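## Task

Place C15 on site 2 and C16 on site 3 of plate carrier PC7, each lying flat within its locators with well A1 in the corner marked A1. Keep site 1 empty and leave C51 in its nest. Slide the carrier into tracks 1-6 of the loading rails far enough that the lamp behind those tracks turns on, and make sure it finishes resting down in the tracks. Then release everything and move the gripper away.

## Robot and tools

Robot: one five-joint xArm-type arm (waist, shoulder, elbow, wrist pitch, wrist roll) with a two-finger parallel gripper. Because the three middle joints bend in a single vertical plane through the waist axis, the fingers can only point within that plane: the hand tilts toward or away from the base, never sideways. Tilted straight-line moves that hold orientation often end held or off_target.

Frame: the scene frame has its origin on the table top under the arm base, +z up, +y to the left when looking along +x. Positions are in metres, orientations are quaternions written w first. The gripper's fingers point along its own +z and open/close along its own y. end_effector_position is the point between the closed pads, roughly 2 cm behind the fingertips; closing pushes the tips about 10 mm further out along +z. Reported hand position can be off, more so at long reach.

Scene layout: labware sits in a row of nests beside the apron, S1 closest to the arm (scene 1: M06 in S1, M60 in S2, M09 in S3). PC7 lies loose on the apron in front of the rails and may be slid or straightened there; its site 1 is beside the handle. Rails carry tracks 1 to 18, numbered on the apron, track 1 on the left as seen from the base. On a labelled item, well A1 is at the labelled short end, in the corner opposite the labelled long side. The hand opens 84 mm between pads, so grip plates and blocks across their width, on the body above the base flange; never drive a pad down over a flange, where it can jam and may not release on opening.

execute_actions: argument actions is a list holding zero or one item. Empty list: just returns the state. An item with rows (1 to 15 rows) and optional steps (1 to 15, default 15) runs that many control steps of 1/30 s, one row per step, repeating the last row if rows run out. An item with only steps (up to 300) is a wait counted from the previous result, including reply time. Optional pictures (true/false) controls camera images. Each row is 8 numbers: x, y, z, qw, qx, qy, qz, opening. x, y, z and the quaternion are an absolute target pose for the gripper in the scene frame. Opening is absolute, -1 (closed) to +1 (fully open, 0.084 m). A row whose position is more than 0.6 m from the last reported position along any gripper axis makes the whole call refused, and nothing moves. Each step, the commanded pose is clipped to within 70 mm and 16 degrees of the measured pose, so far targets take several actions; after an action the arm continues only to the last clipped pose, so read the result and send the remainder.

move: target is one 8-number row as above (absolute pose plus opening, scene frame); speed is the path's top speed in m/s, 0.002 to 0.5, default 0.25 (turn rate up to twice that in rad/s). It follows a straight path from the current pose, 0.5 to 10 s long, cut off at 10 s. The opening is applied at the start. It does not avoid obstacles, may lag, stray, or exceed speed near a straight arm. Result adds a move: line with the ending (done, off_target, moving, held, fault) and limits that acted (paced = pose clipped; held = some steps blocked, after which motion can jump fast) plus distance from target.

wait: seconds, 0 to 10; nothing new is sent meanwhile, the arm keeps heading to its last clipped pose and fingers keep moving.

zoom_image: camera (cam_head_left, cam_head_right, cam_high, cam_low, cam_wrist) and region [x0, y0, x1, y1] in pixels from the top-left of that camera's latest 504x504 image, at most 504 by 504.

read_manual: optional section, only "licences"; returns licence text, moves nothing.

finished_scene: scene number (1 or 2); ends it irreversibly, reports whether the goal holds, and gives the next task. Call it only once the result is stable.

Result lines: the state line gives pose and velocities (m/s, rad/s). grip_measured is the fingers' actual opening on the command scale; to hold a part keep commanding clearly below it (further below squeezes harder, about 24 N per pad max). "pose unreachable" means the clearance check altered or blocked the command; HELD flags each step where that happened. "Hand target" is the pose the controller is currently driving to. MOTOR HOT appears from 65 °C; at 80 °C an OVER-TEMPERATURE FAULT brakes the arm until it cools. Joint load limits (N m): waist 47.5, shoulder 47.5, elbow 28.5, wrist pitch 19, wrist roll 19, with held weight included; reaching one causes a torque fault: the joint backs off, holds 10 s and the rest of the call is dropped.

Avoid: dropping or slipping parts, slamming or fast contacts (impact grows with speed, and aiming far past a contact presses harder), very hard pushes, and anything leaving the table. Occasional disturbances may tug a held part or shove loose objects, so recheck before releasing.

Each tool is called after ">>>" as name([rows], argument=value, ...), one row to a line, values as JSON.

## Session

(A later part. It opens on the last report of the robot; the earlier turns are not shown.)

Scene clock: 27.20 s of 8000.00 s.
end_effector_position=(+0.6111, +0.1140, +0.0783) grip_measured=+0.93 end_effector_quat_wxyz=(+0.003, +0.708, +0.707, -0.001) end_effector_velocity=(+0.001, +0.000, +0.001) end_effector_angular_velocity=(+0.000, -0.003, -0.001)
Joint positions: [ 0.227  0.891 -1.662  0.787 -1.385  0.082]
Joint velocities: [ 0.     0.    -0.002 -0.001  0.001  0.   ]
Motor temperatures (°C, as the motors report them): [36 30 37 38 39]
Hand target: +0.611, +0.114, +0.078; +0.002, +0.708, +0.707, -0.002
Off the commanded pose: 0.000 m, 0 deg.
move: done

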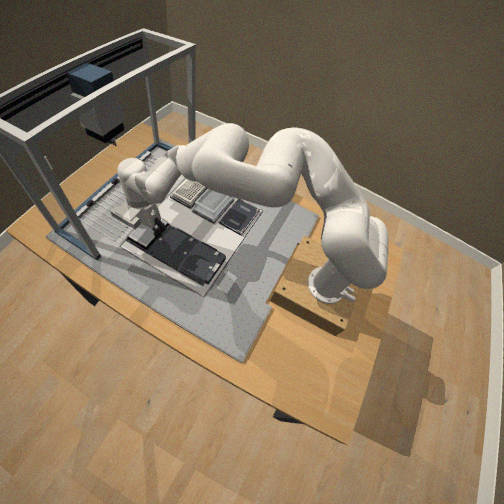

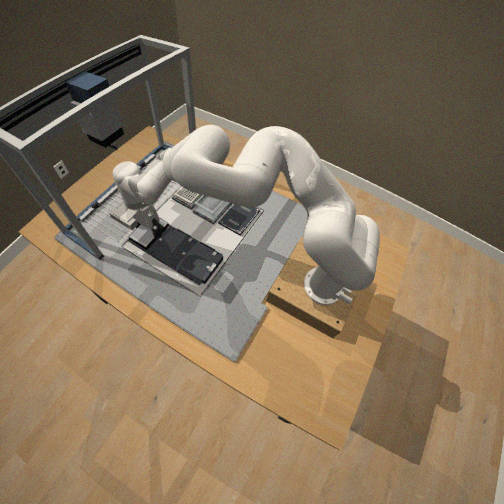

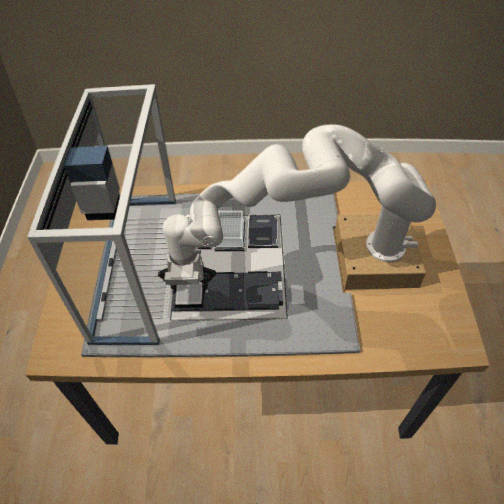

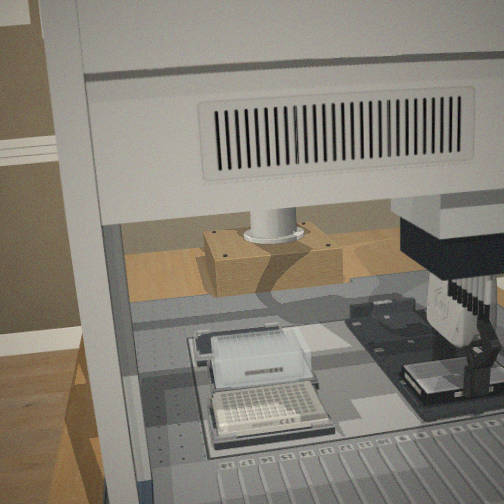

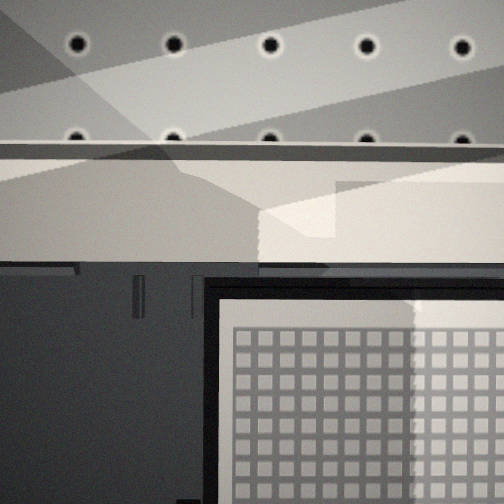

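>>> move(target=[0.6108,0.1137,0.0688,0,0.7075,0.7067,0,0.3], speed=0.008)

>>> execute_actions([
  {"rows":[[0.6108,0.1137,0.0688,0,0.7075,0.7067,0,1]]},
], pictures=false)

>>> move(target=[0.6108,0.1137,0.11,0,0.7075,0.7067,0,1], speed=0.05)

>>> move(target=[0.6015,-0.131,0.083,0,0.712,0.702,0,1], speed=0.15)

>>> zoom_image(camera="cam_low", region=[374,340,504,440])

Scene clock: 32.77 s of 8000.00 s.
end_effector_position=(+0.6113, +0.1138, +0.0696) grip_measured=+0.93 end_effector_quat_wxyz=(+0.003, +0.707, +0.707, -0.001) end_effector_velocity=(-0.001, -0.000, -0.001) end_effector_angular_velocity=(-0.000, +0.002, +0.000)
Joint positions: [ 0.227  0.909 -1.666  0.772 -1.385  0.082]
Joint velocities: [-0.     0.001  0.001 -0.    -0.     0.   ]
Motor temperatures (°C, as the motors report them): [36 30 37 38 39]
Hand target: +0.611, +0.114, +0.069; +0.002, +0.708, +0.707, -0.002
Off the commanded pose: 0.001 m, 0 deg.
After step 90, 1.20 s passed at rest.
move: done

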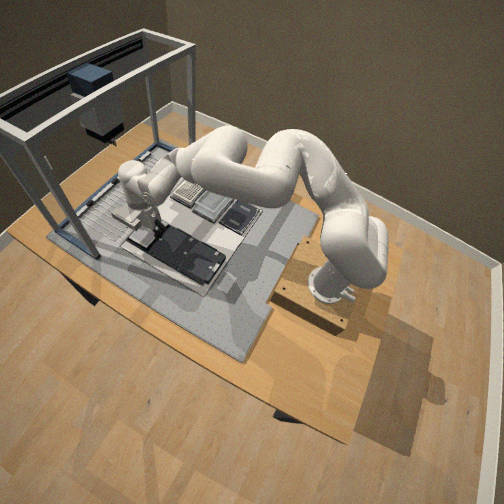

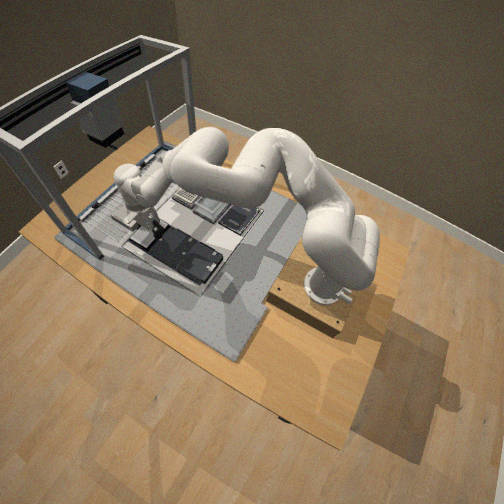

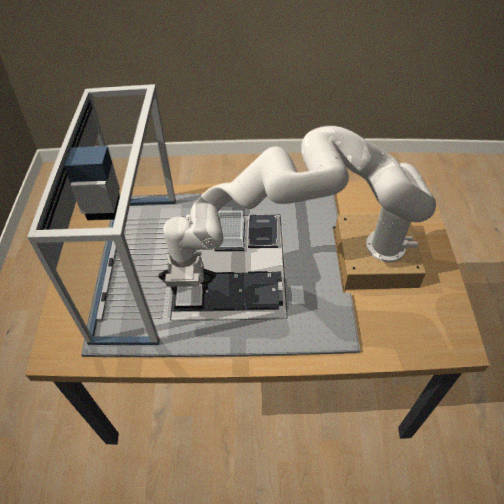

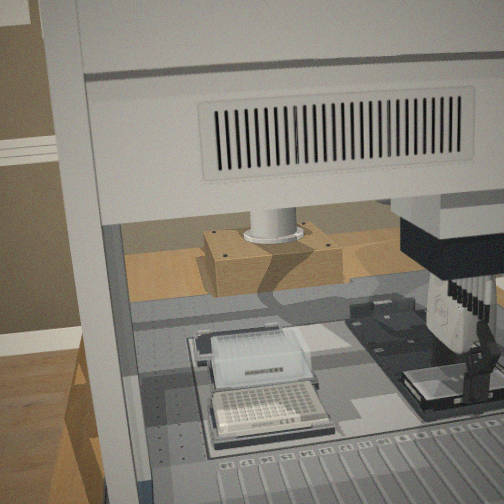

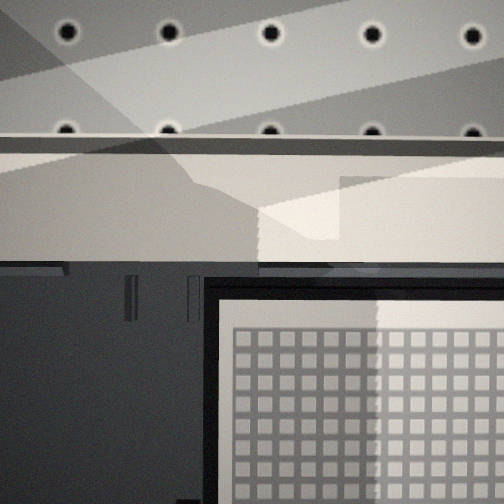

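Scene clock: 33.27 s of 8000.00 s.
end_effector_position=(+0.6107, +0.1137, +0.0686) grip_measured=+1.00 end_effector_quat_wxyz=(+0.002, +0.708, +0.707, -0.002) end_effector_velocity=(+0.001, +0.000, +0.002) end_effector_angular_velocity=(+0.001, -0.003, -0.000)
Joint positions: [ 0.227  0.91  -1.665  0.772 -1.385  0.084]
Joint velocities: [-0.    -0.002 -0.001 -0.     0.     0.   ]
Motor temperatures (°C, as the motors report them): [36 30 37 38 39]
Hand target: +0.611, +0.114, +0.069; +0.002, +0.708, +0.707, -0.002
Off the commanded pose: 0.000 m, 0 deg.
Steps of this call (steps 1 to 15: all 15 steps of this action). Readings (end_effector_position):
1: (+0.6113, +0.1138, +0.0696)
2: (+0.6113, +0.1138, +0.0696)
4: (+0.6112, +0.1138, +0.0696)
8: (+0.6102, +0.1136, +0.0678)
15: the state above

Scene clock: 34.67 s of 8000.00 s.
end_effector_position=(+0.6106, +0.1137, +0.1096) grip_measured=+1.00 end_effector_quat_wxyz=(+0.002, +0.708, +0.707, -0.002) end_effector_velocity=(-0.002, -0.000, -0.001) end_effector_angular_velocity=(-0.001, +0.005, +0.001)
Joint positions: [ 0.226  0.827 -1.65   0.839 -1.386  0.084]
Joint velocities: [-0.     0.     0.003  0.002 -0.001 -0.   ]
Motor temperatures (°C, as the motors report them): [36 30 37 38 39]
Hand target: +0.611, +0.114, +0.110; +0.002, +0.708, +0.707, -0.002
Off the commanded pose: 0.000 m, 0 deg.
move: done

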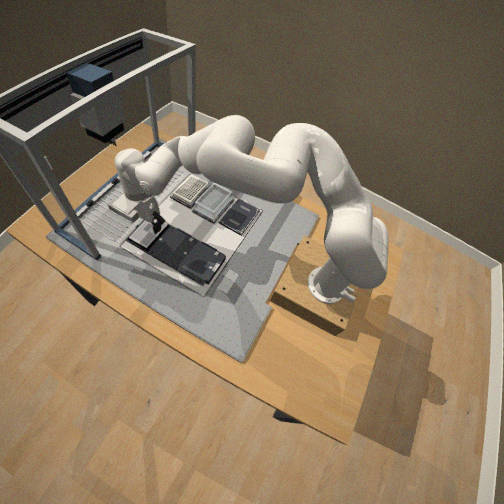

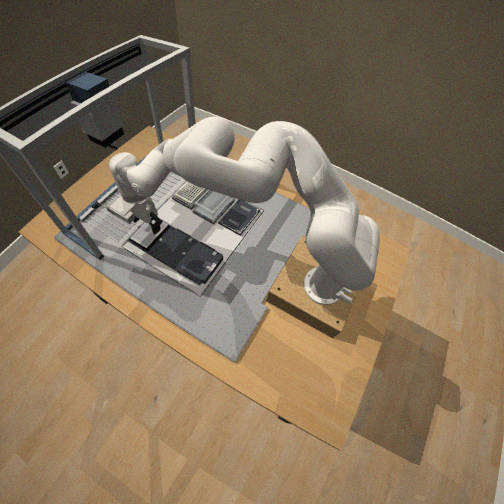

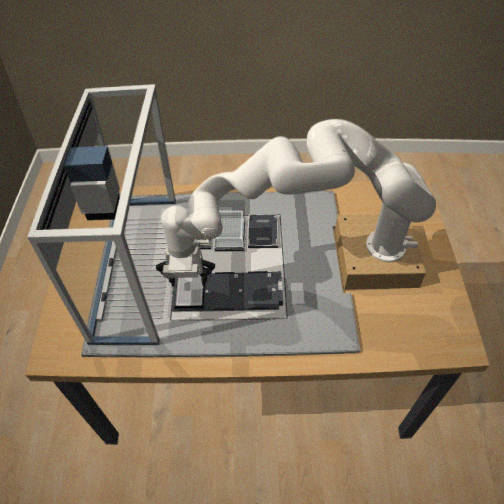

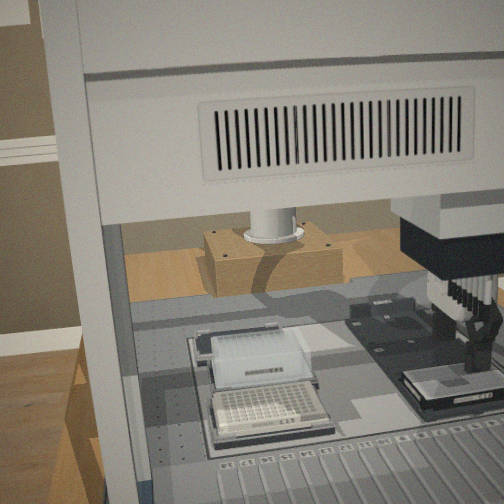

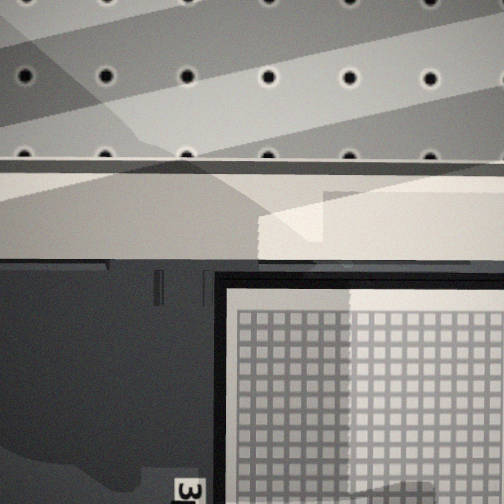

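Scene clock: 36.73 s of 8000.00 s.
end_effector_position=(+0.6012, -0.1301, +0.0831) grip_measured=+1.00 end_effector_quat_wxyz=(-0.000, +0.712, +0.702, +0.000) end_effector_velocity=(-0.000, -0.002, -0.001) end_effector_angular_velocity=(+0.000, +0.001, +0.000)
Joint positions: [-0.171  0.862 -1.622  0.778 -1.771  0.084]
Joint velocities: [-0.003  0.003 -0.003  0.002 -0.004 -0.   ]
Motor temperatures (°C, as the motors report them): [36 30 38 38 39]
Hand target: +0.601, -0.131, +0.083; -0.000, +0.712, +0.702, +0.000
Off the commanded pose: 0.001 m, 0 deg.
move: done

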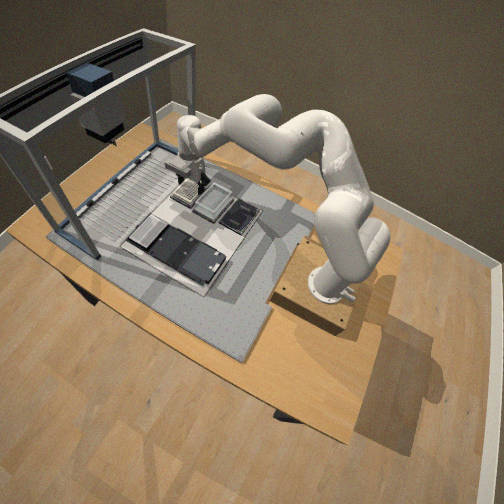

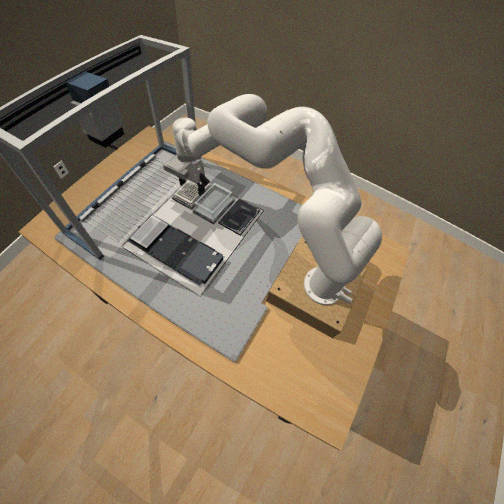

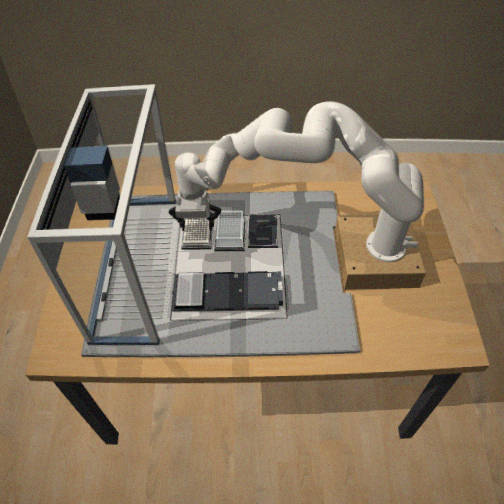

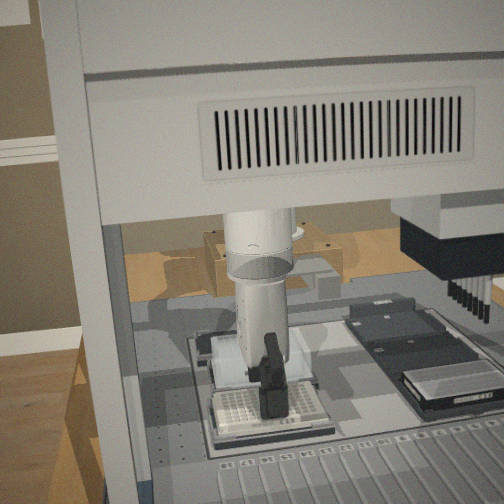

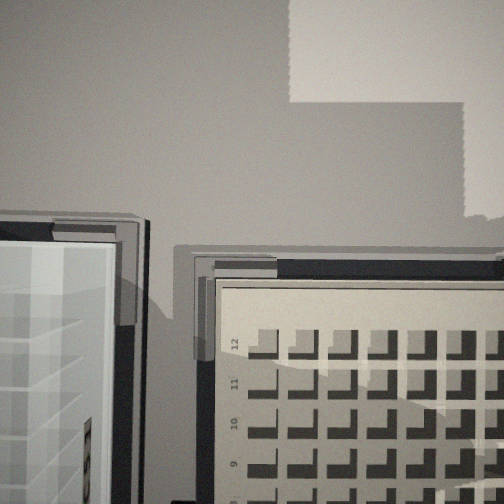

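Region (374, 340, 504, 440) of cam_low's 504x504 image, scaled by 3.877, with more detail than that image has; it fills the top 388 rows of this view, and the rest is white.

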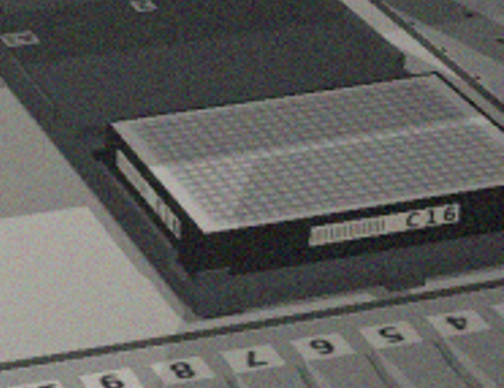

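Seated. Flange edge 216 → want 207.5.

>>> move(target=[0.6033,-0.131,0.082,0,0.712,0.702,0,1], speed=0.01)

>>> move(target=[0.6033,-0.131,0.070,0,0.712,0.702,0,1], speed=0.01)

>>> execute_actions([
  {"rows":[[0.6033,-0.131,0.070,0,0.712,0.702,0,0.3]]},
], pictures=false)

>>> move(target=[0.6033,-0.131,0.14,0,0.712,0.702,0,0.3], speed=0.07)

>>> move(target=[0.508,0.114,0.12,0,0.7075,0.7067,0,0.3], speed=0.2)

>>> move(target=[0.508,0.114,0.078,0,0.7075,0.7067,0,0.3], speed=0.04)

Scene clock: 44.03 s of 8000.00 s.
end_effector_position=(+0.6033, -0.1310, +0.0820) grip_measured=+1.00 end_effector_quat_wxyz=(-0.000, +0.712, +0.702, +0.000) end_effector_velocity=(+0.000, -0.000, -0.000) end_effector_angular_velocity=(+0.000, +0.001, -0.001)
Joint positions: [-0.172  0.871 -1.636  0.782 -1.771  0.084]
Joint velocities: [-0.     0.002 -0.003  0.002  0.    -0.   ]
Motor temperatures (°C, as the motors report them): [36 31 38 39 39]
Hand target: +0.603, -0.131, +0.082; -0.000, +0.712, +0.702, +0.000
Off the commanded pose: 0.000 m, 0 deg.
After step 90, 3.60 s passed at rest.
move: done

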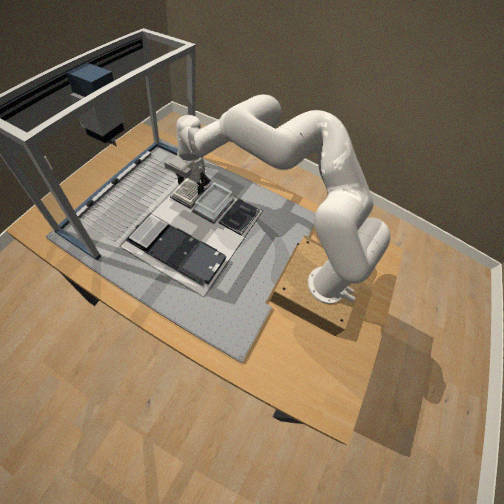

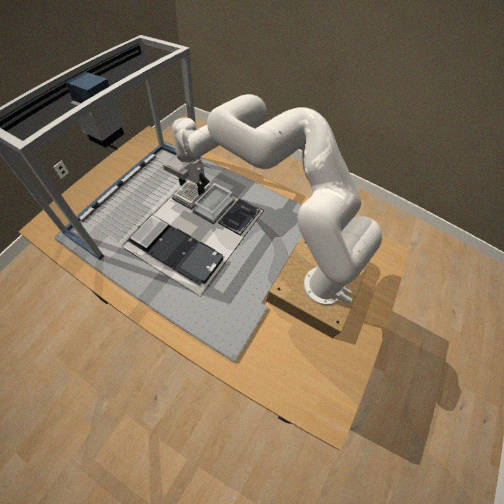

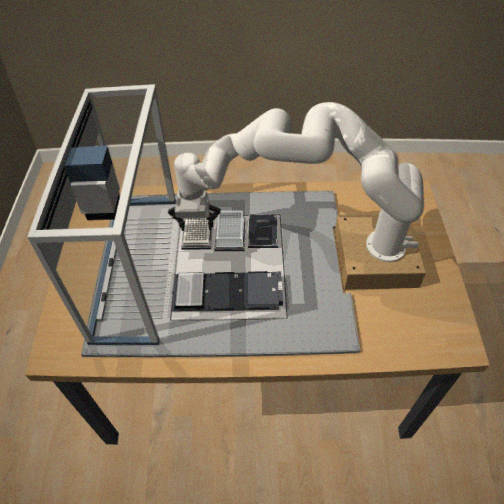

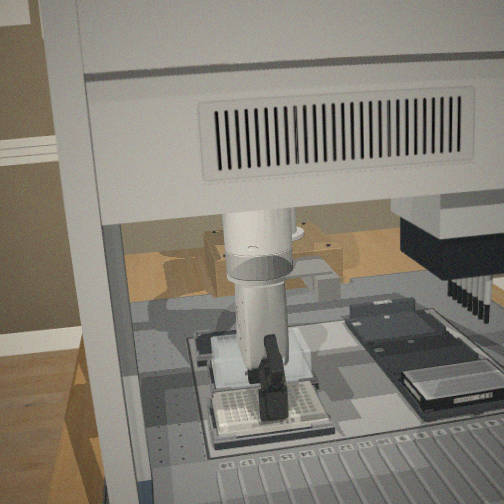

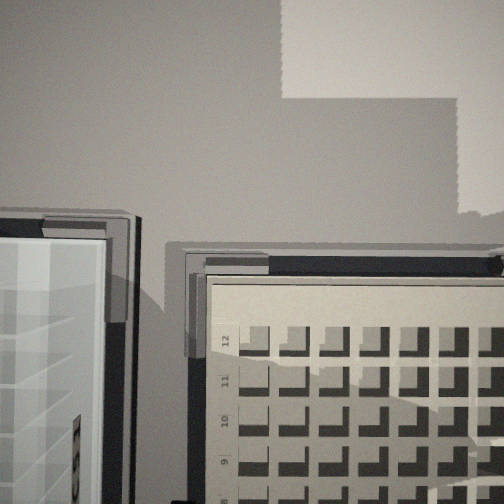

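Scene clock: 45.47 s of 8000.00 s.
end_effector_position=(+0.6032, -0.1310, +0.0700) grip_measured=+1.00 end_effector_quat_wxyz=(-0.000, +0.712, +0.702, +0.000) end_effector_velocity=(+0.001, -0.000, +0.000) end_effector_angular_velocity=(-0.001, -0.003, +0.000)
Joint positions: [-0.172  0.896 -1.642  0.763 -1.771  0.084]
Joint velocities: [ 0.     0.001 -0.002 -0.002 -0.     0.   ]
Motor temperatures (°C, as the motors report them): [36 31 38 39 39]
Hand target: +0.603, -0.131, +0.070; -0.000, +0.712, +0.702, +0.000
Off the commanded pose: 0.000 m, 0 deg.
move: done

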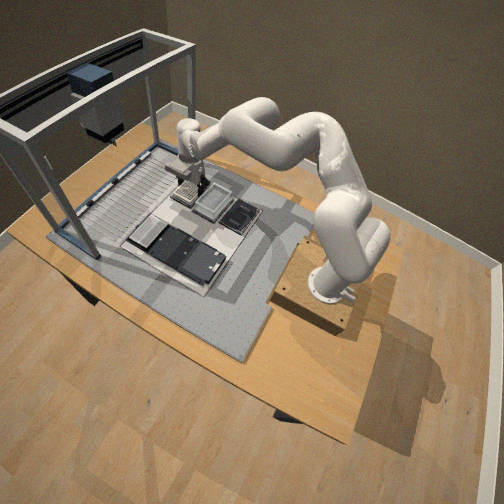

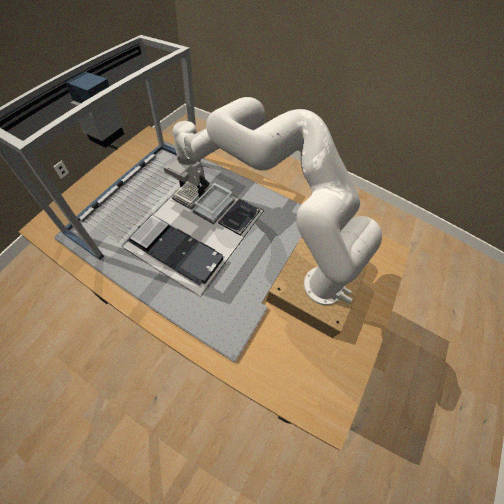

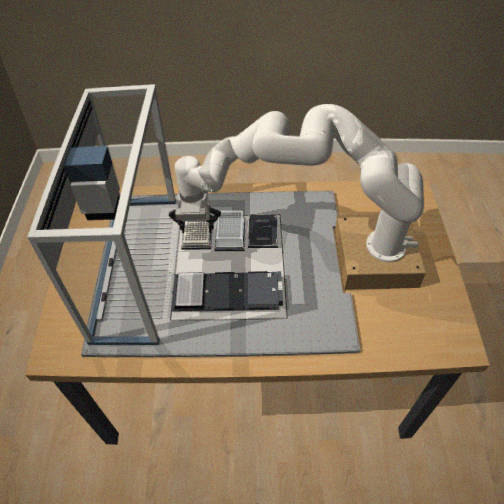

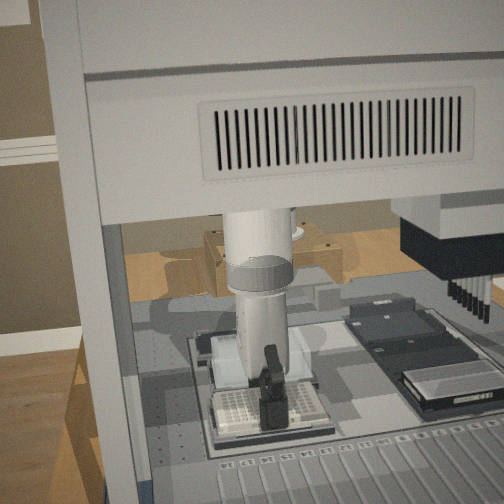

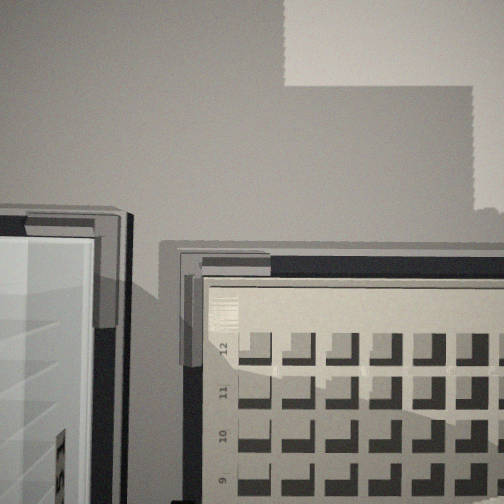

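Scene clock: 45.97 s of 8000.00 s.
end_effector_position=(+0.6034, -0.1310, +0.0702) grip_measured=+0.93 end_effector_quat_wxyz=(-0.000, +0.712, +0.702, +0.001) end_effector_velocity=(+0.000, -0.000, -0.000) end_effector_angular_velocity=(-0.000, -0.001, -0.001)
Joint positions: [-0.172  0.896 -1.642  0.763 -1.771  0.082]
Joint velocities: [-0.     0.    -0.    -0.001  0.001  0.   ]
Motor temperatures (°C, as the motors report them): [36 31 38 39 39]
Hand target: +0.603, -0.131, +0.070; -0.000, +0.712, +0.702, +0.000
Off the commanded pose: 0.000 m, 0 deg.
Steps of this call (steps 1 to 15: all 15 steps of this action). Readings (end_effector_position):
1: (+0.6033, -0.1310, +0.0701)
2: (+0.6036, -0.1311, +0.0705)
4: (+0.6035, -0.1310, +0.0702)
8: (+0.6035, -0.1310, +0.0702)
15: the state above

Scene clock: 47.53 s of 8000.00 s.
end_effector_position=(+0.6031, -0.1310, +0.1395) grip_measured=+0.93 end_effector_quat_wxyz=(-0.001, +0.712, +0.702, +0.000) end_effector_velocity=(-0.002, +0.000, -0.001) end_effector_angular_velocity=(+0.001, +0.006, -0.000)
Joint positions: [-0.171  0.761 -1.628  0.885 -1.77   0.082]
Joint velocities: [-0.     0.     0.003  0.004  0.     0.   ]
Motor temperatures (°C, as the motors report them): [36 31 38 39 39]
Hand target: +0.603, -0.131, +0.140; -0.000, +0.712, +0.702, +0.000
Off the commanded pose: 0.001 m, 0 deg.
move: done

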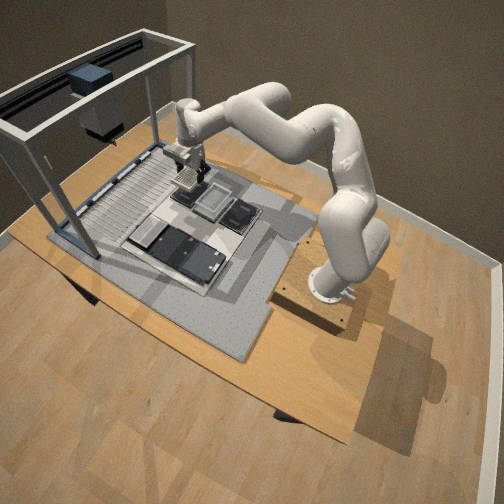

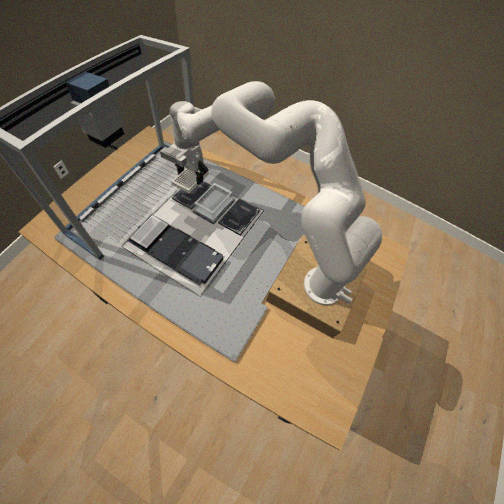

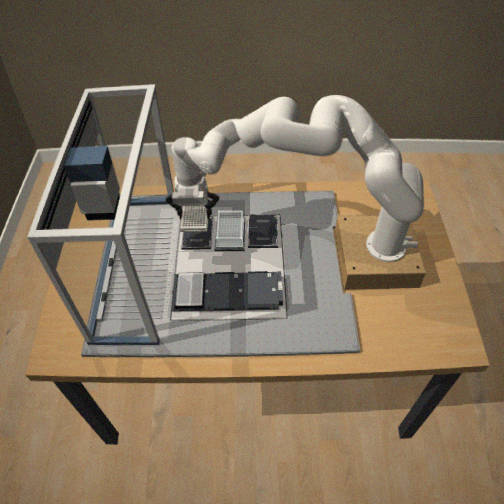

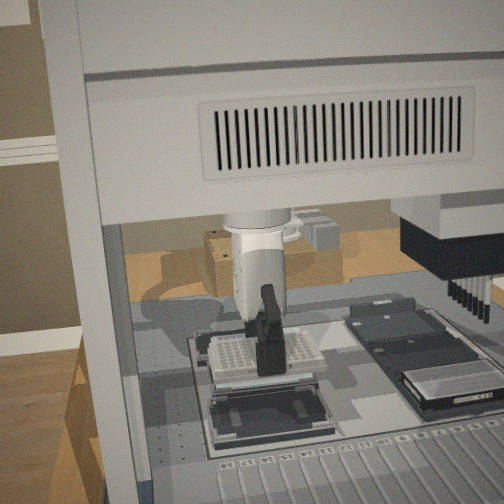

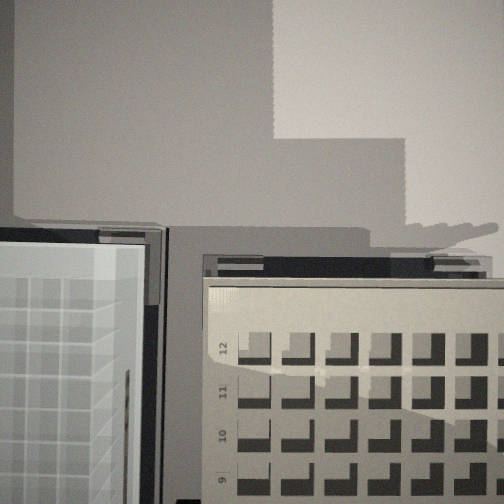

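Scene clock: 49.30 s of 8000.00 s.
end_effector_position=(+0.5086, +0.1134, +0.1201) grip_measured=+0.93 end_effector_quat_wxyz=(+0.003, +0.708, +0.706, -0.002) end_effector_velocity=(-0.001, +0.002, -0.000) end_effector_angular_velocity=(-0.000, +0.000, +0.001)
Joint positions: [ 0.261  0.513 -1.137  0.641 -1.35   0.082]
Joint velocities: [ 0.005 -0.     0.002 -0.001  0.004  0.   ]
Motor temperatures (°C, as the motors report them): [36 31 38 39 39]
Hand target: +0.508, +0.114, +0.120; +0.003, +0.708, +0.707, -0.002
Off the commanded pose: 0.001 m, 0 deg.
move: done

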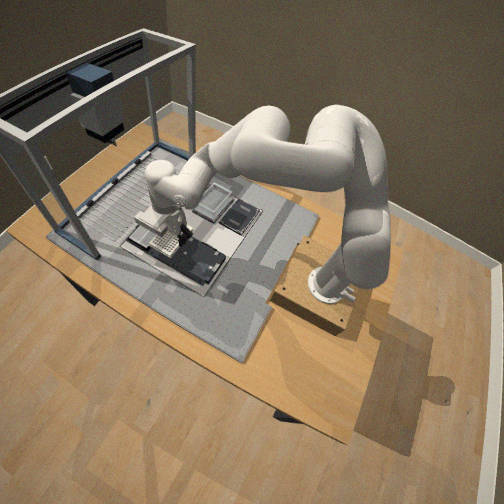

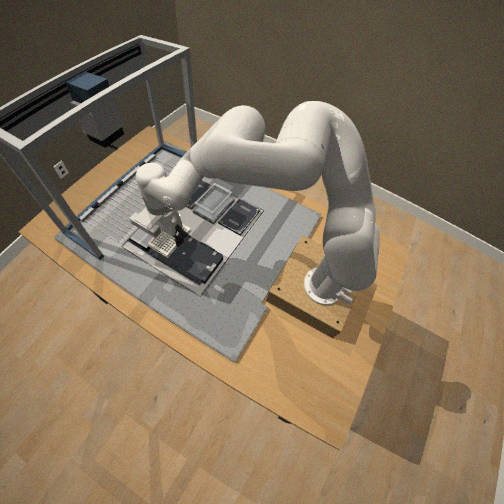

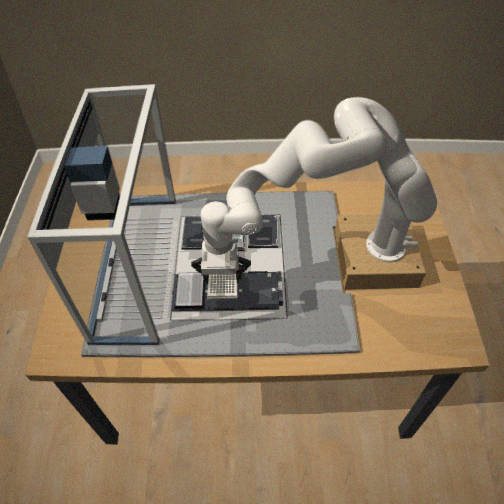

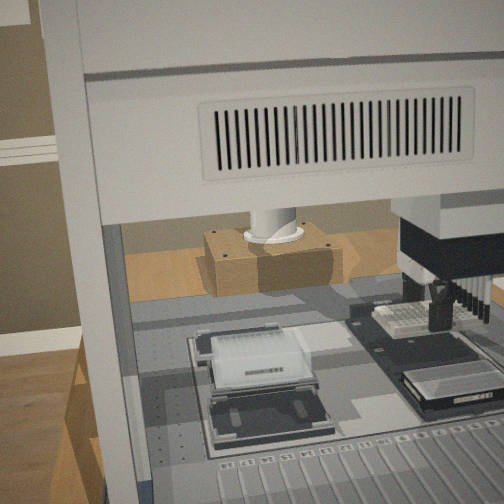

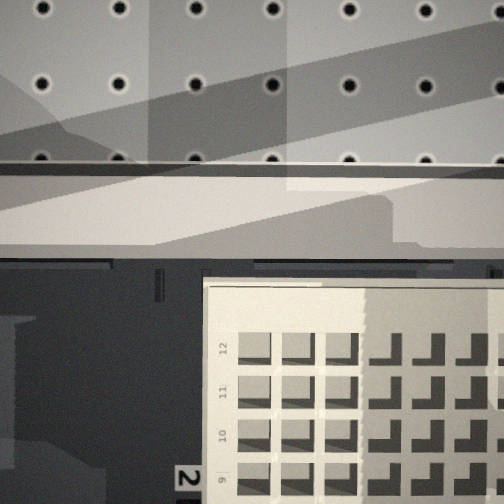

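Scene clock: 50.70 s of 8000.00 s.
end_effector_position=(+0.5081, +0.1140, +0.0782) grip_measured=+0.93 end_effector_quat_wxyz=(+0.003, +0.708, +0.707, -0.002) end_effector_velocity=(+0.001, +0.000, +0.000) end_effector_angular_velocity=(+0.001, -0.003, +0.001)
Joint positions: [ 0.263  0.611 -1.145  0.551 -1.349  0.082]
Joint velocities: [ 0.     0.001 -0.001 -0.003 -0.001  0.   ]
Motor temperatures (°C, as the motors report them): [36 31 38 39 39]
Hand target: +0.508, +0.114, +0.078; +0.003, +0.708, +0.707, -0.002
Off the commanded pose: 0.000 m, 0 deg.
move: done

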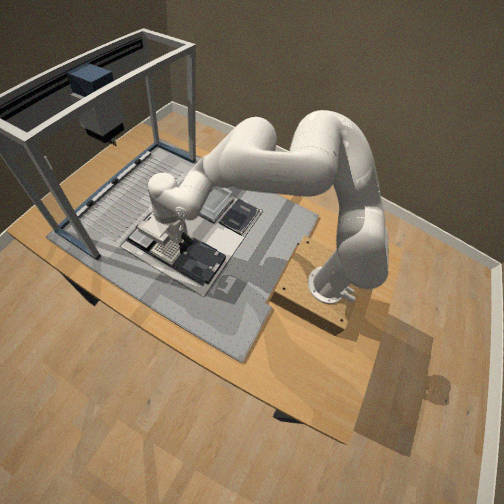

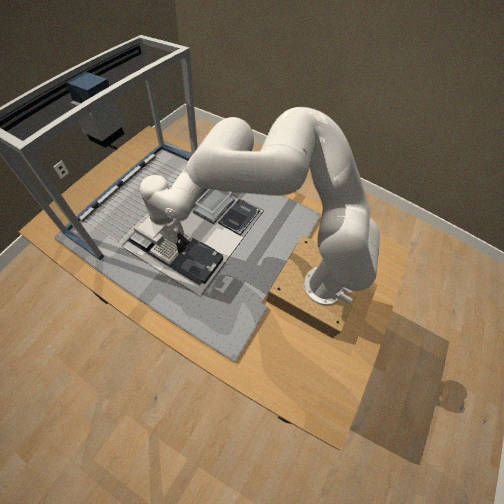

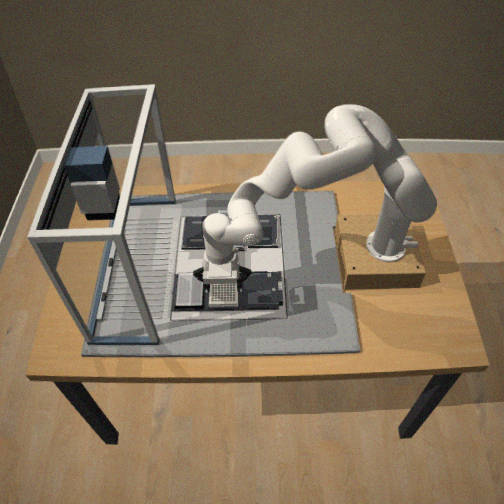

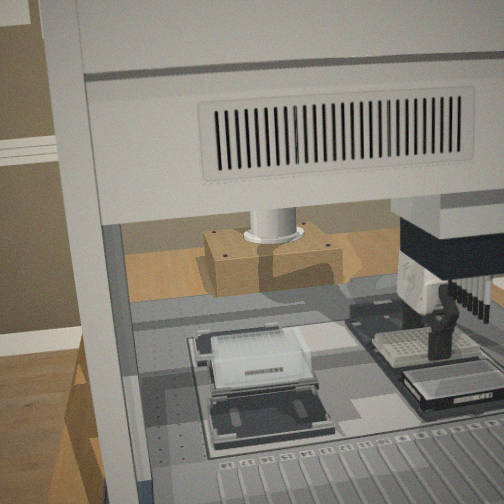

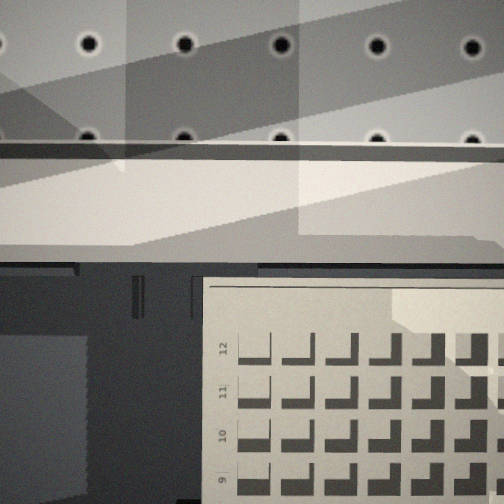

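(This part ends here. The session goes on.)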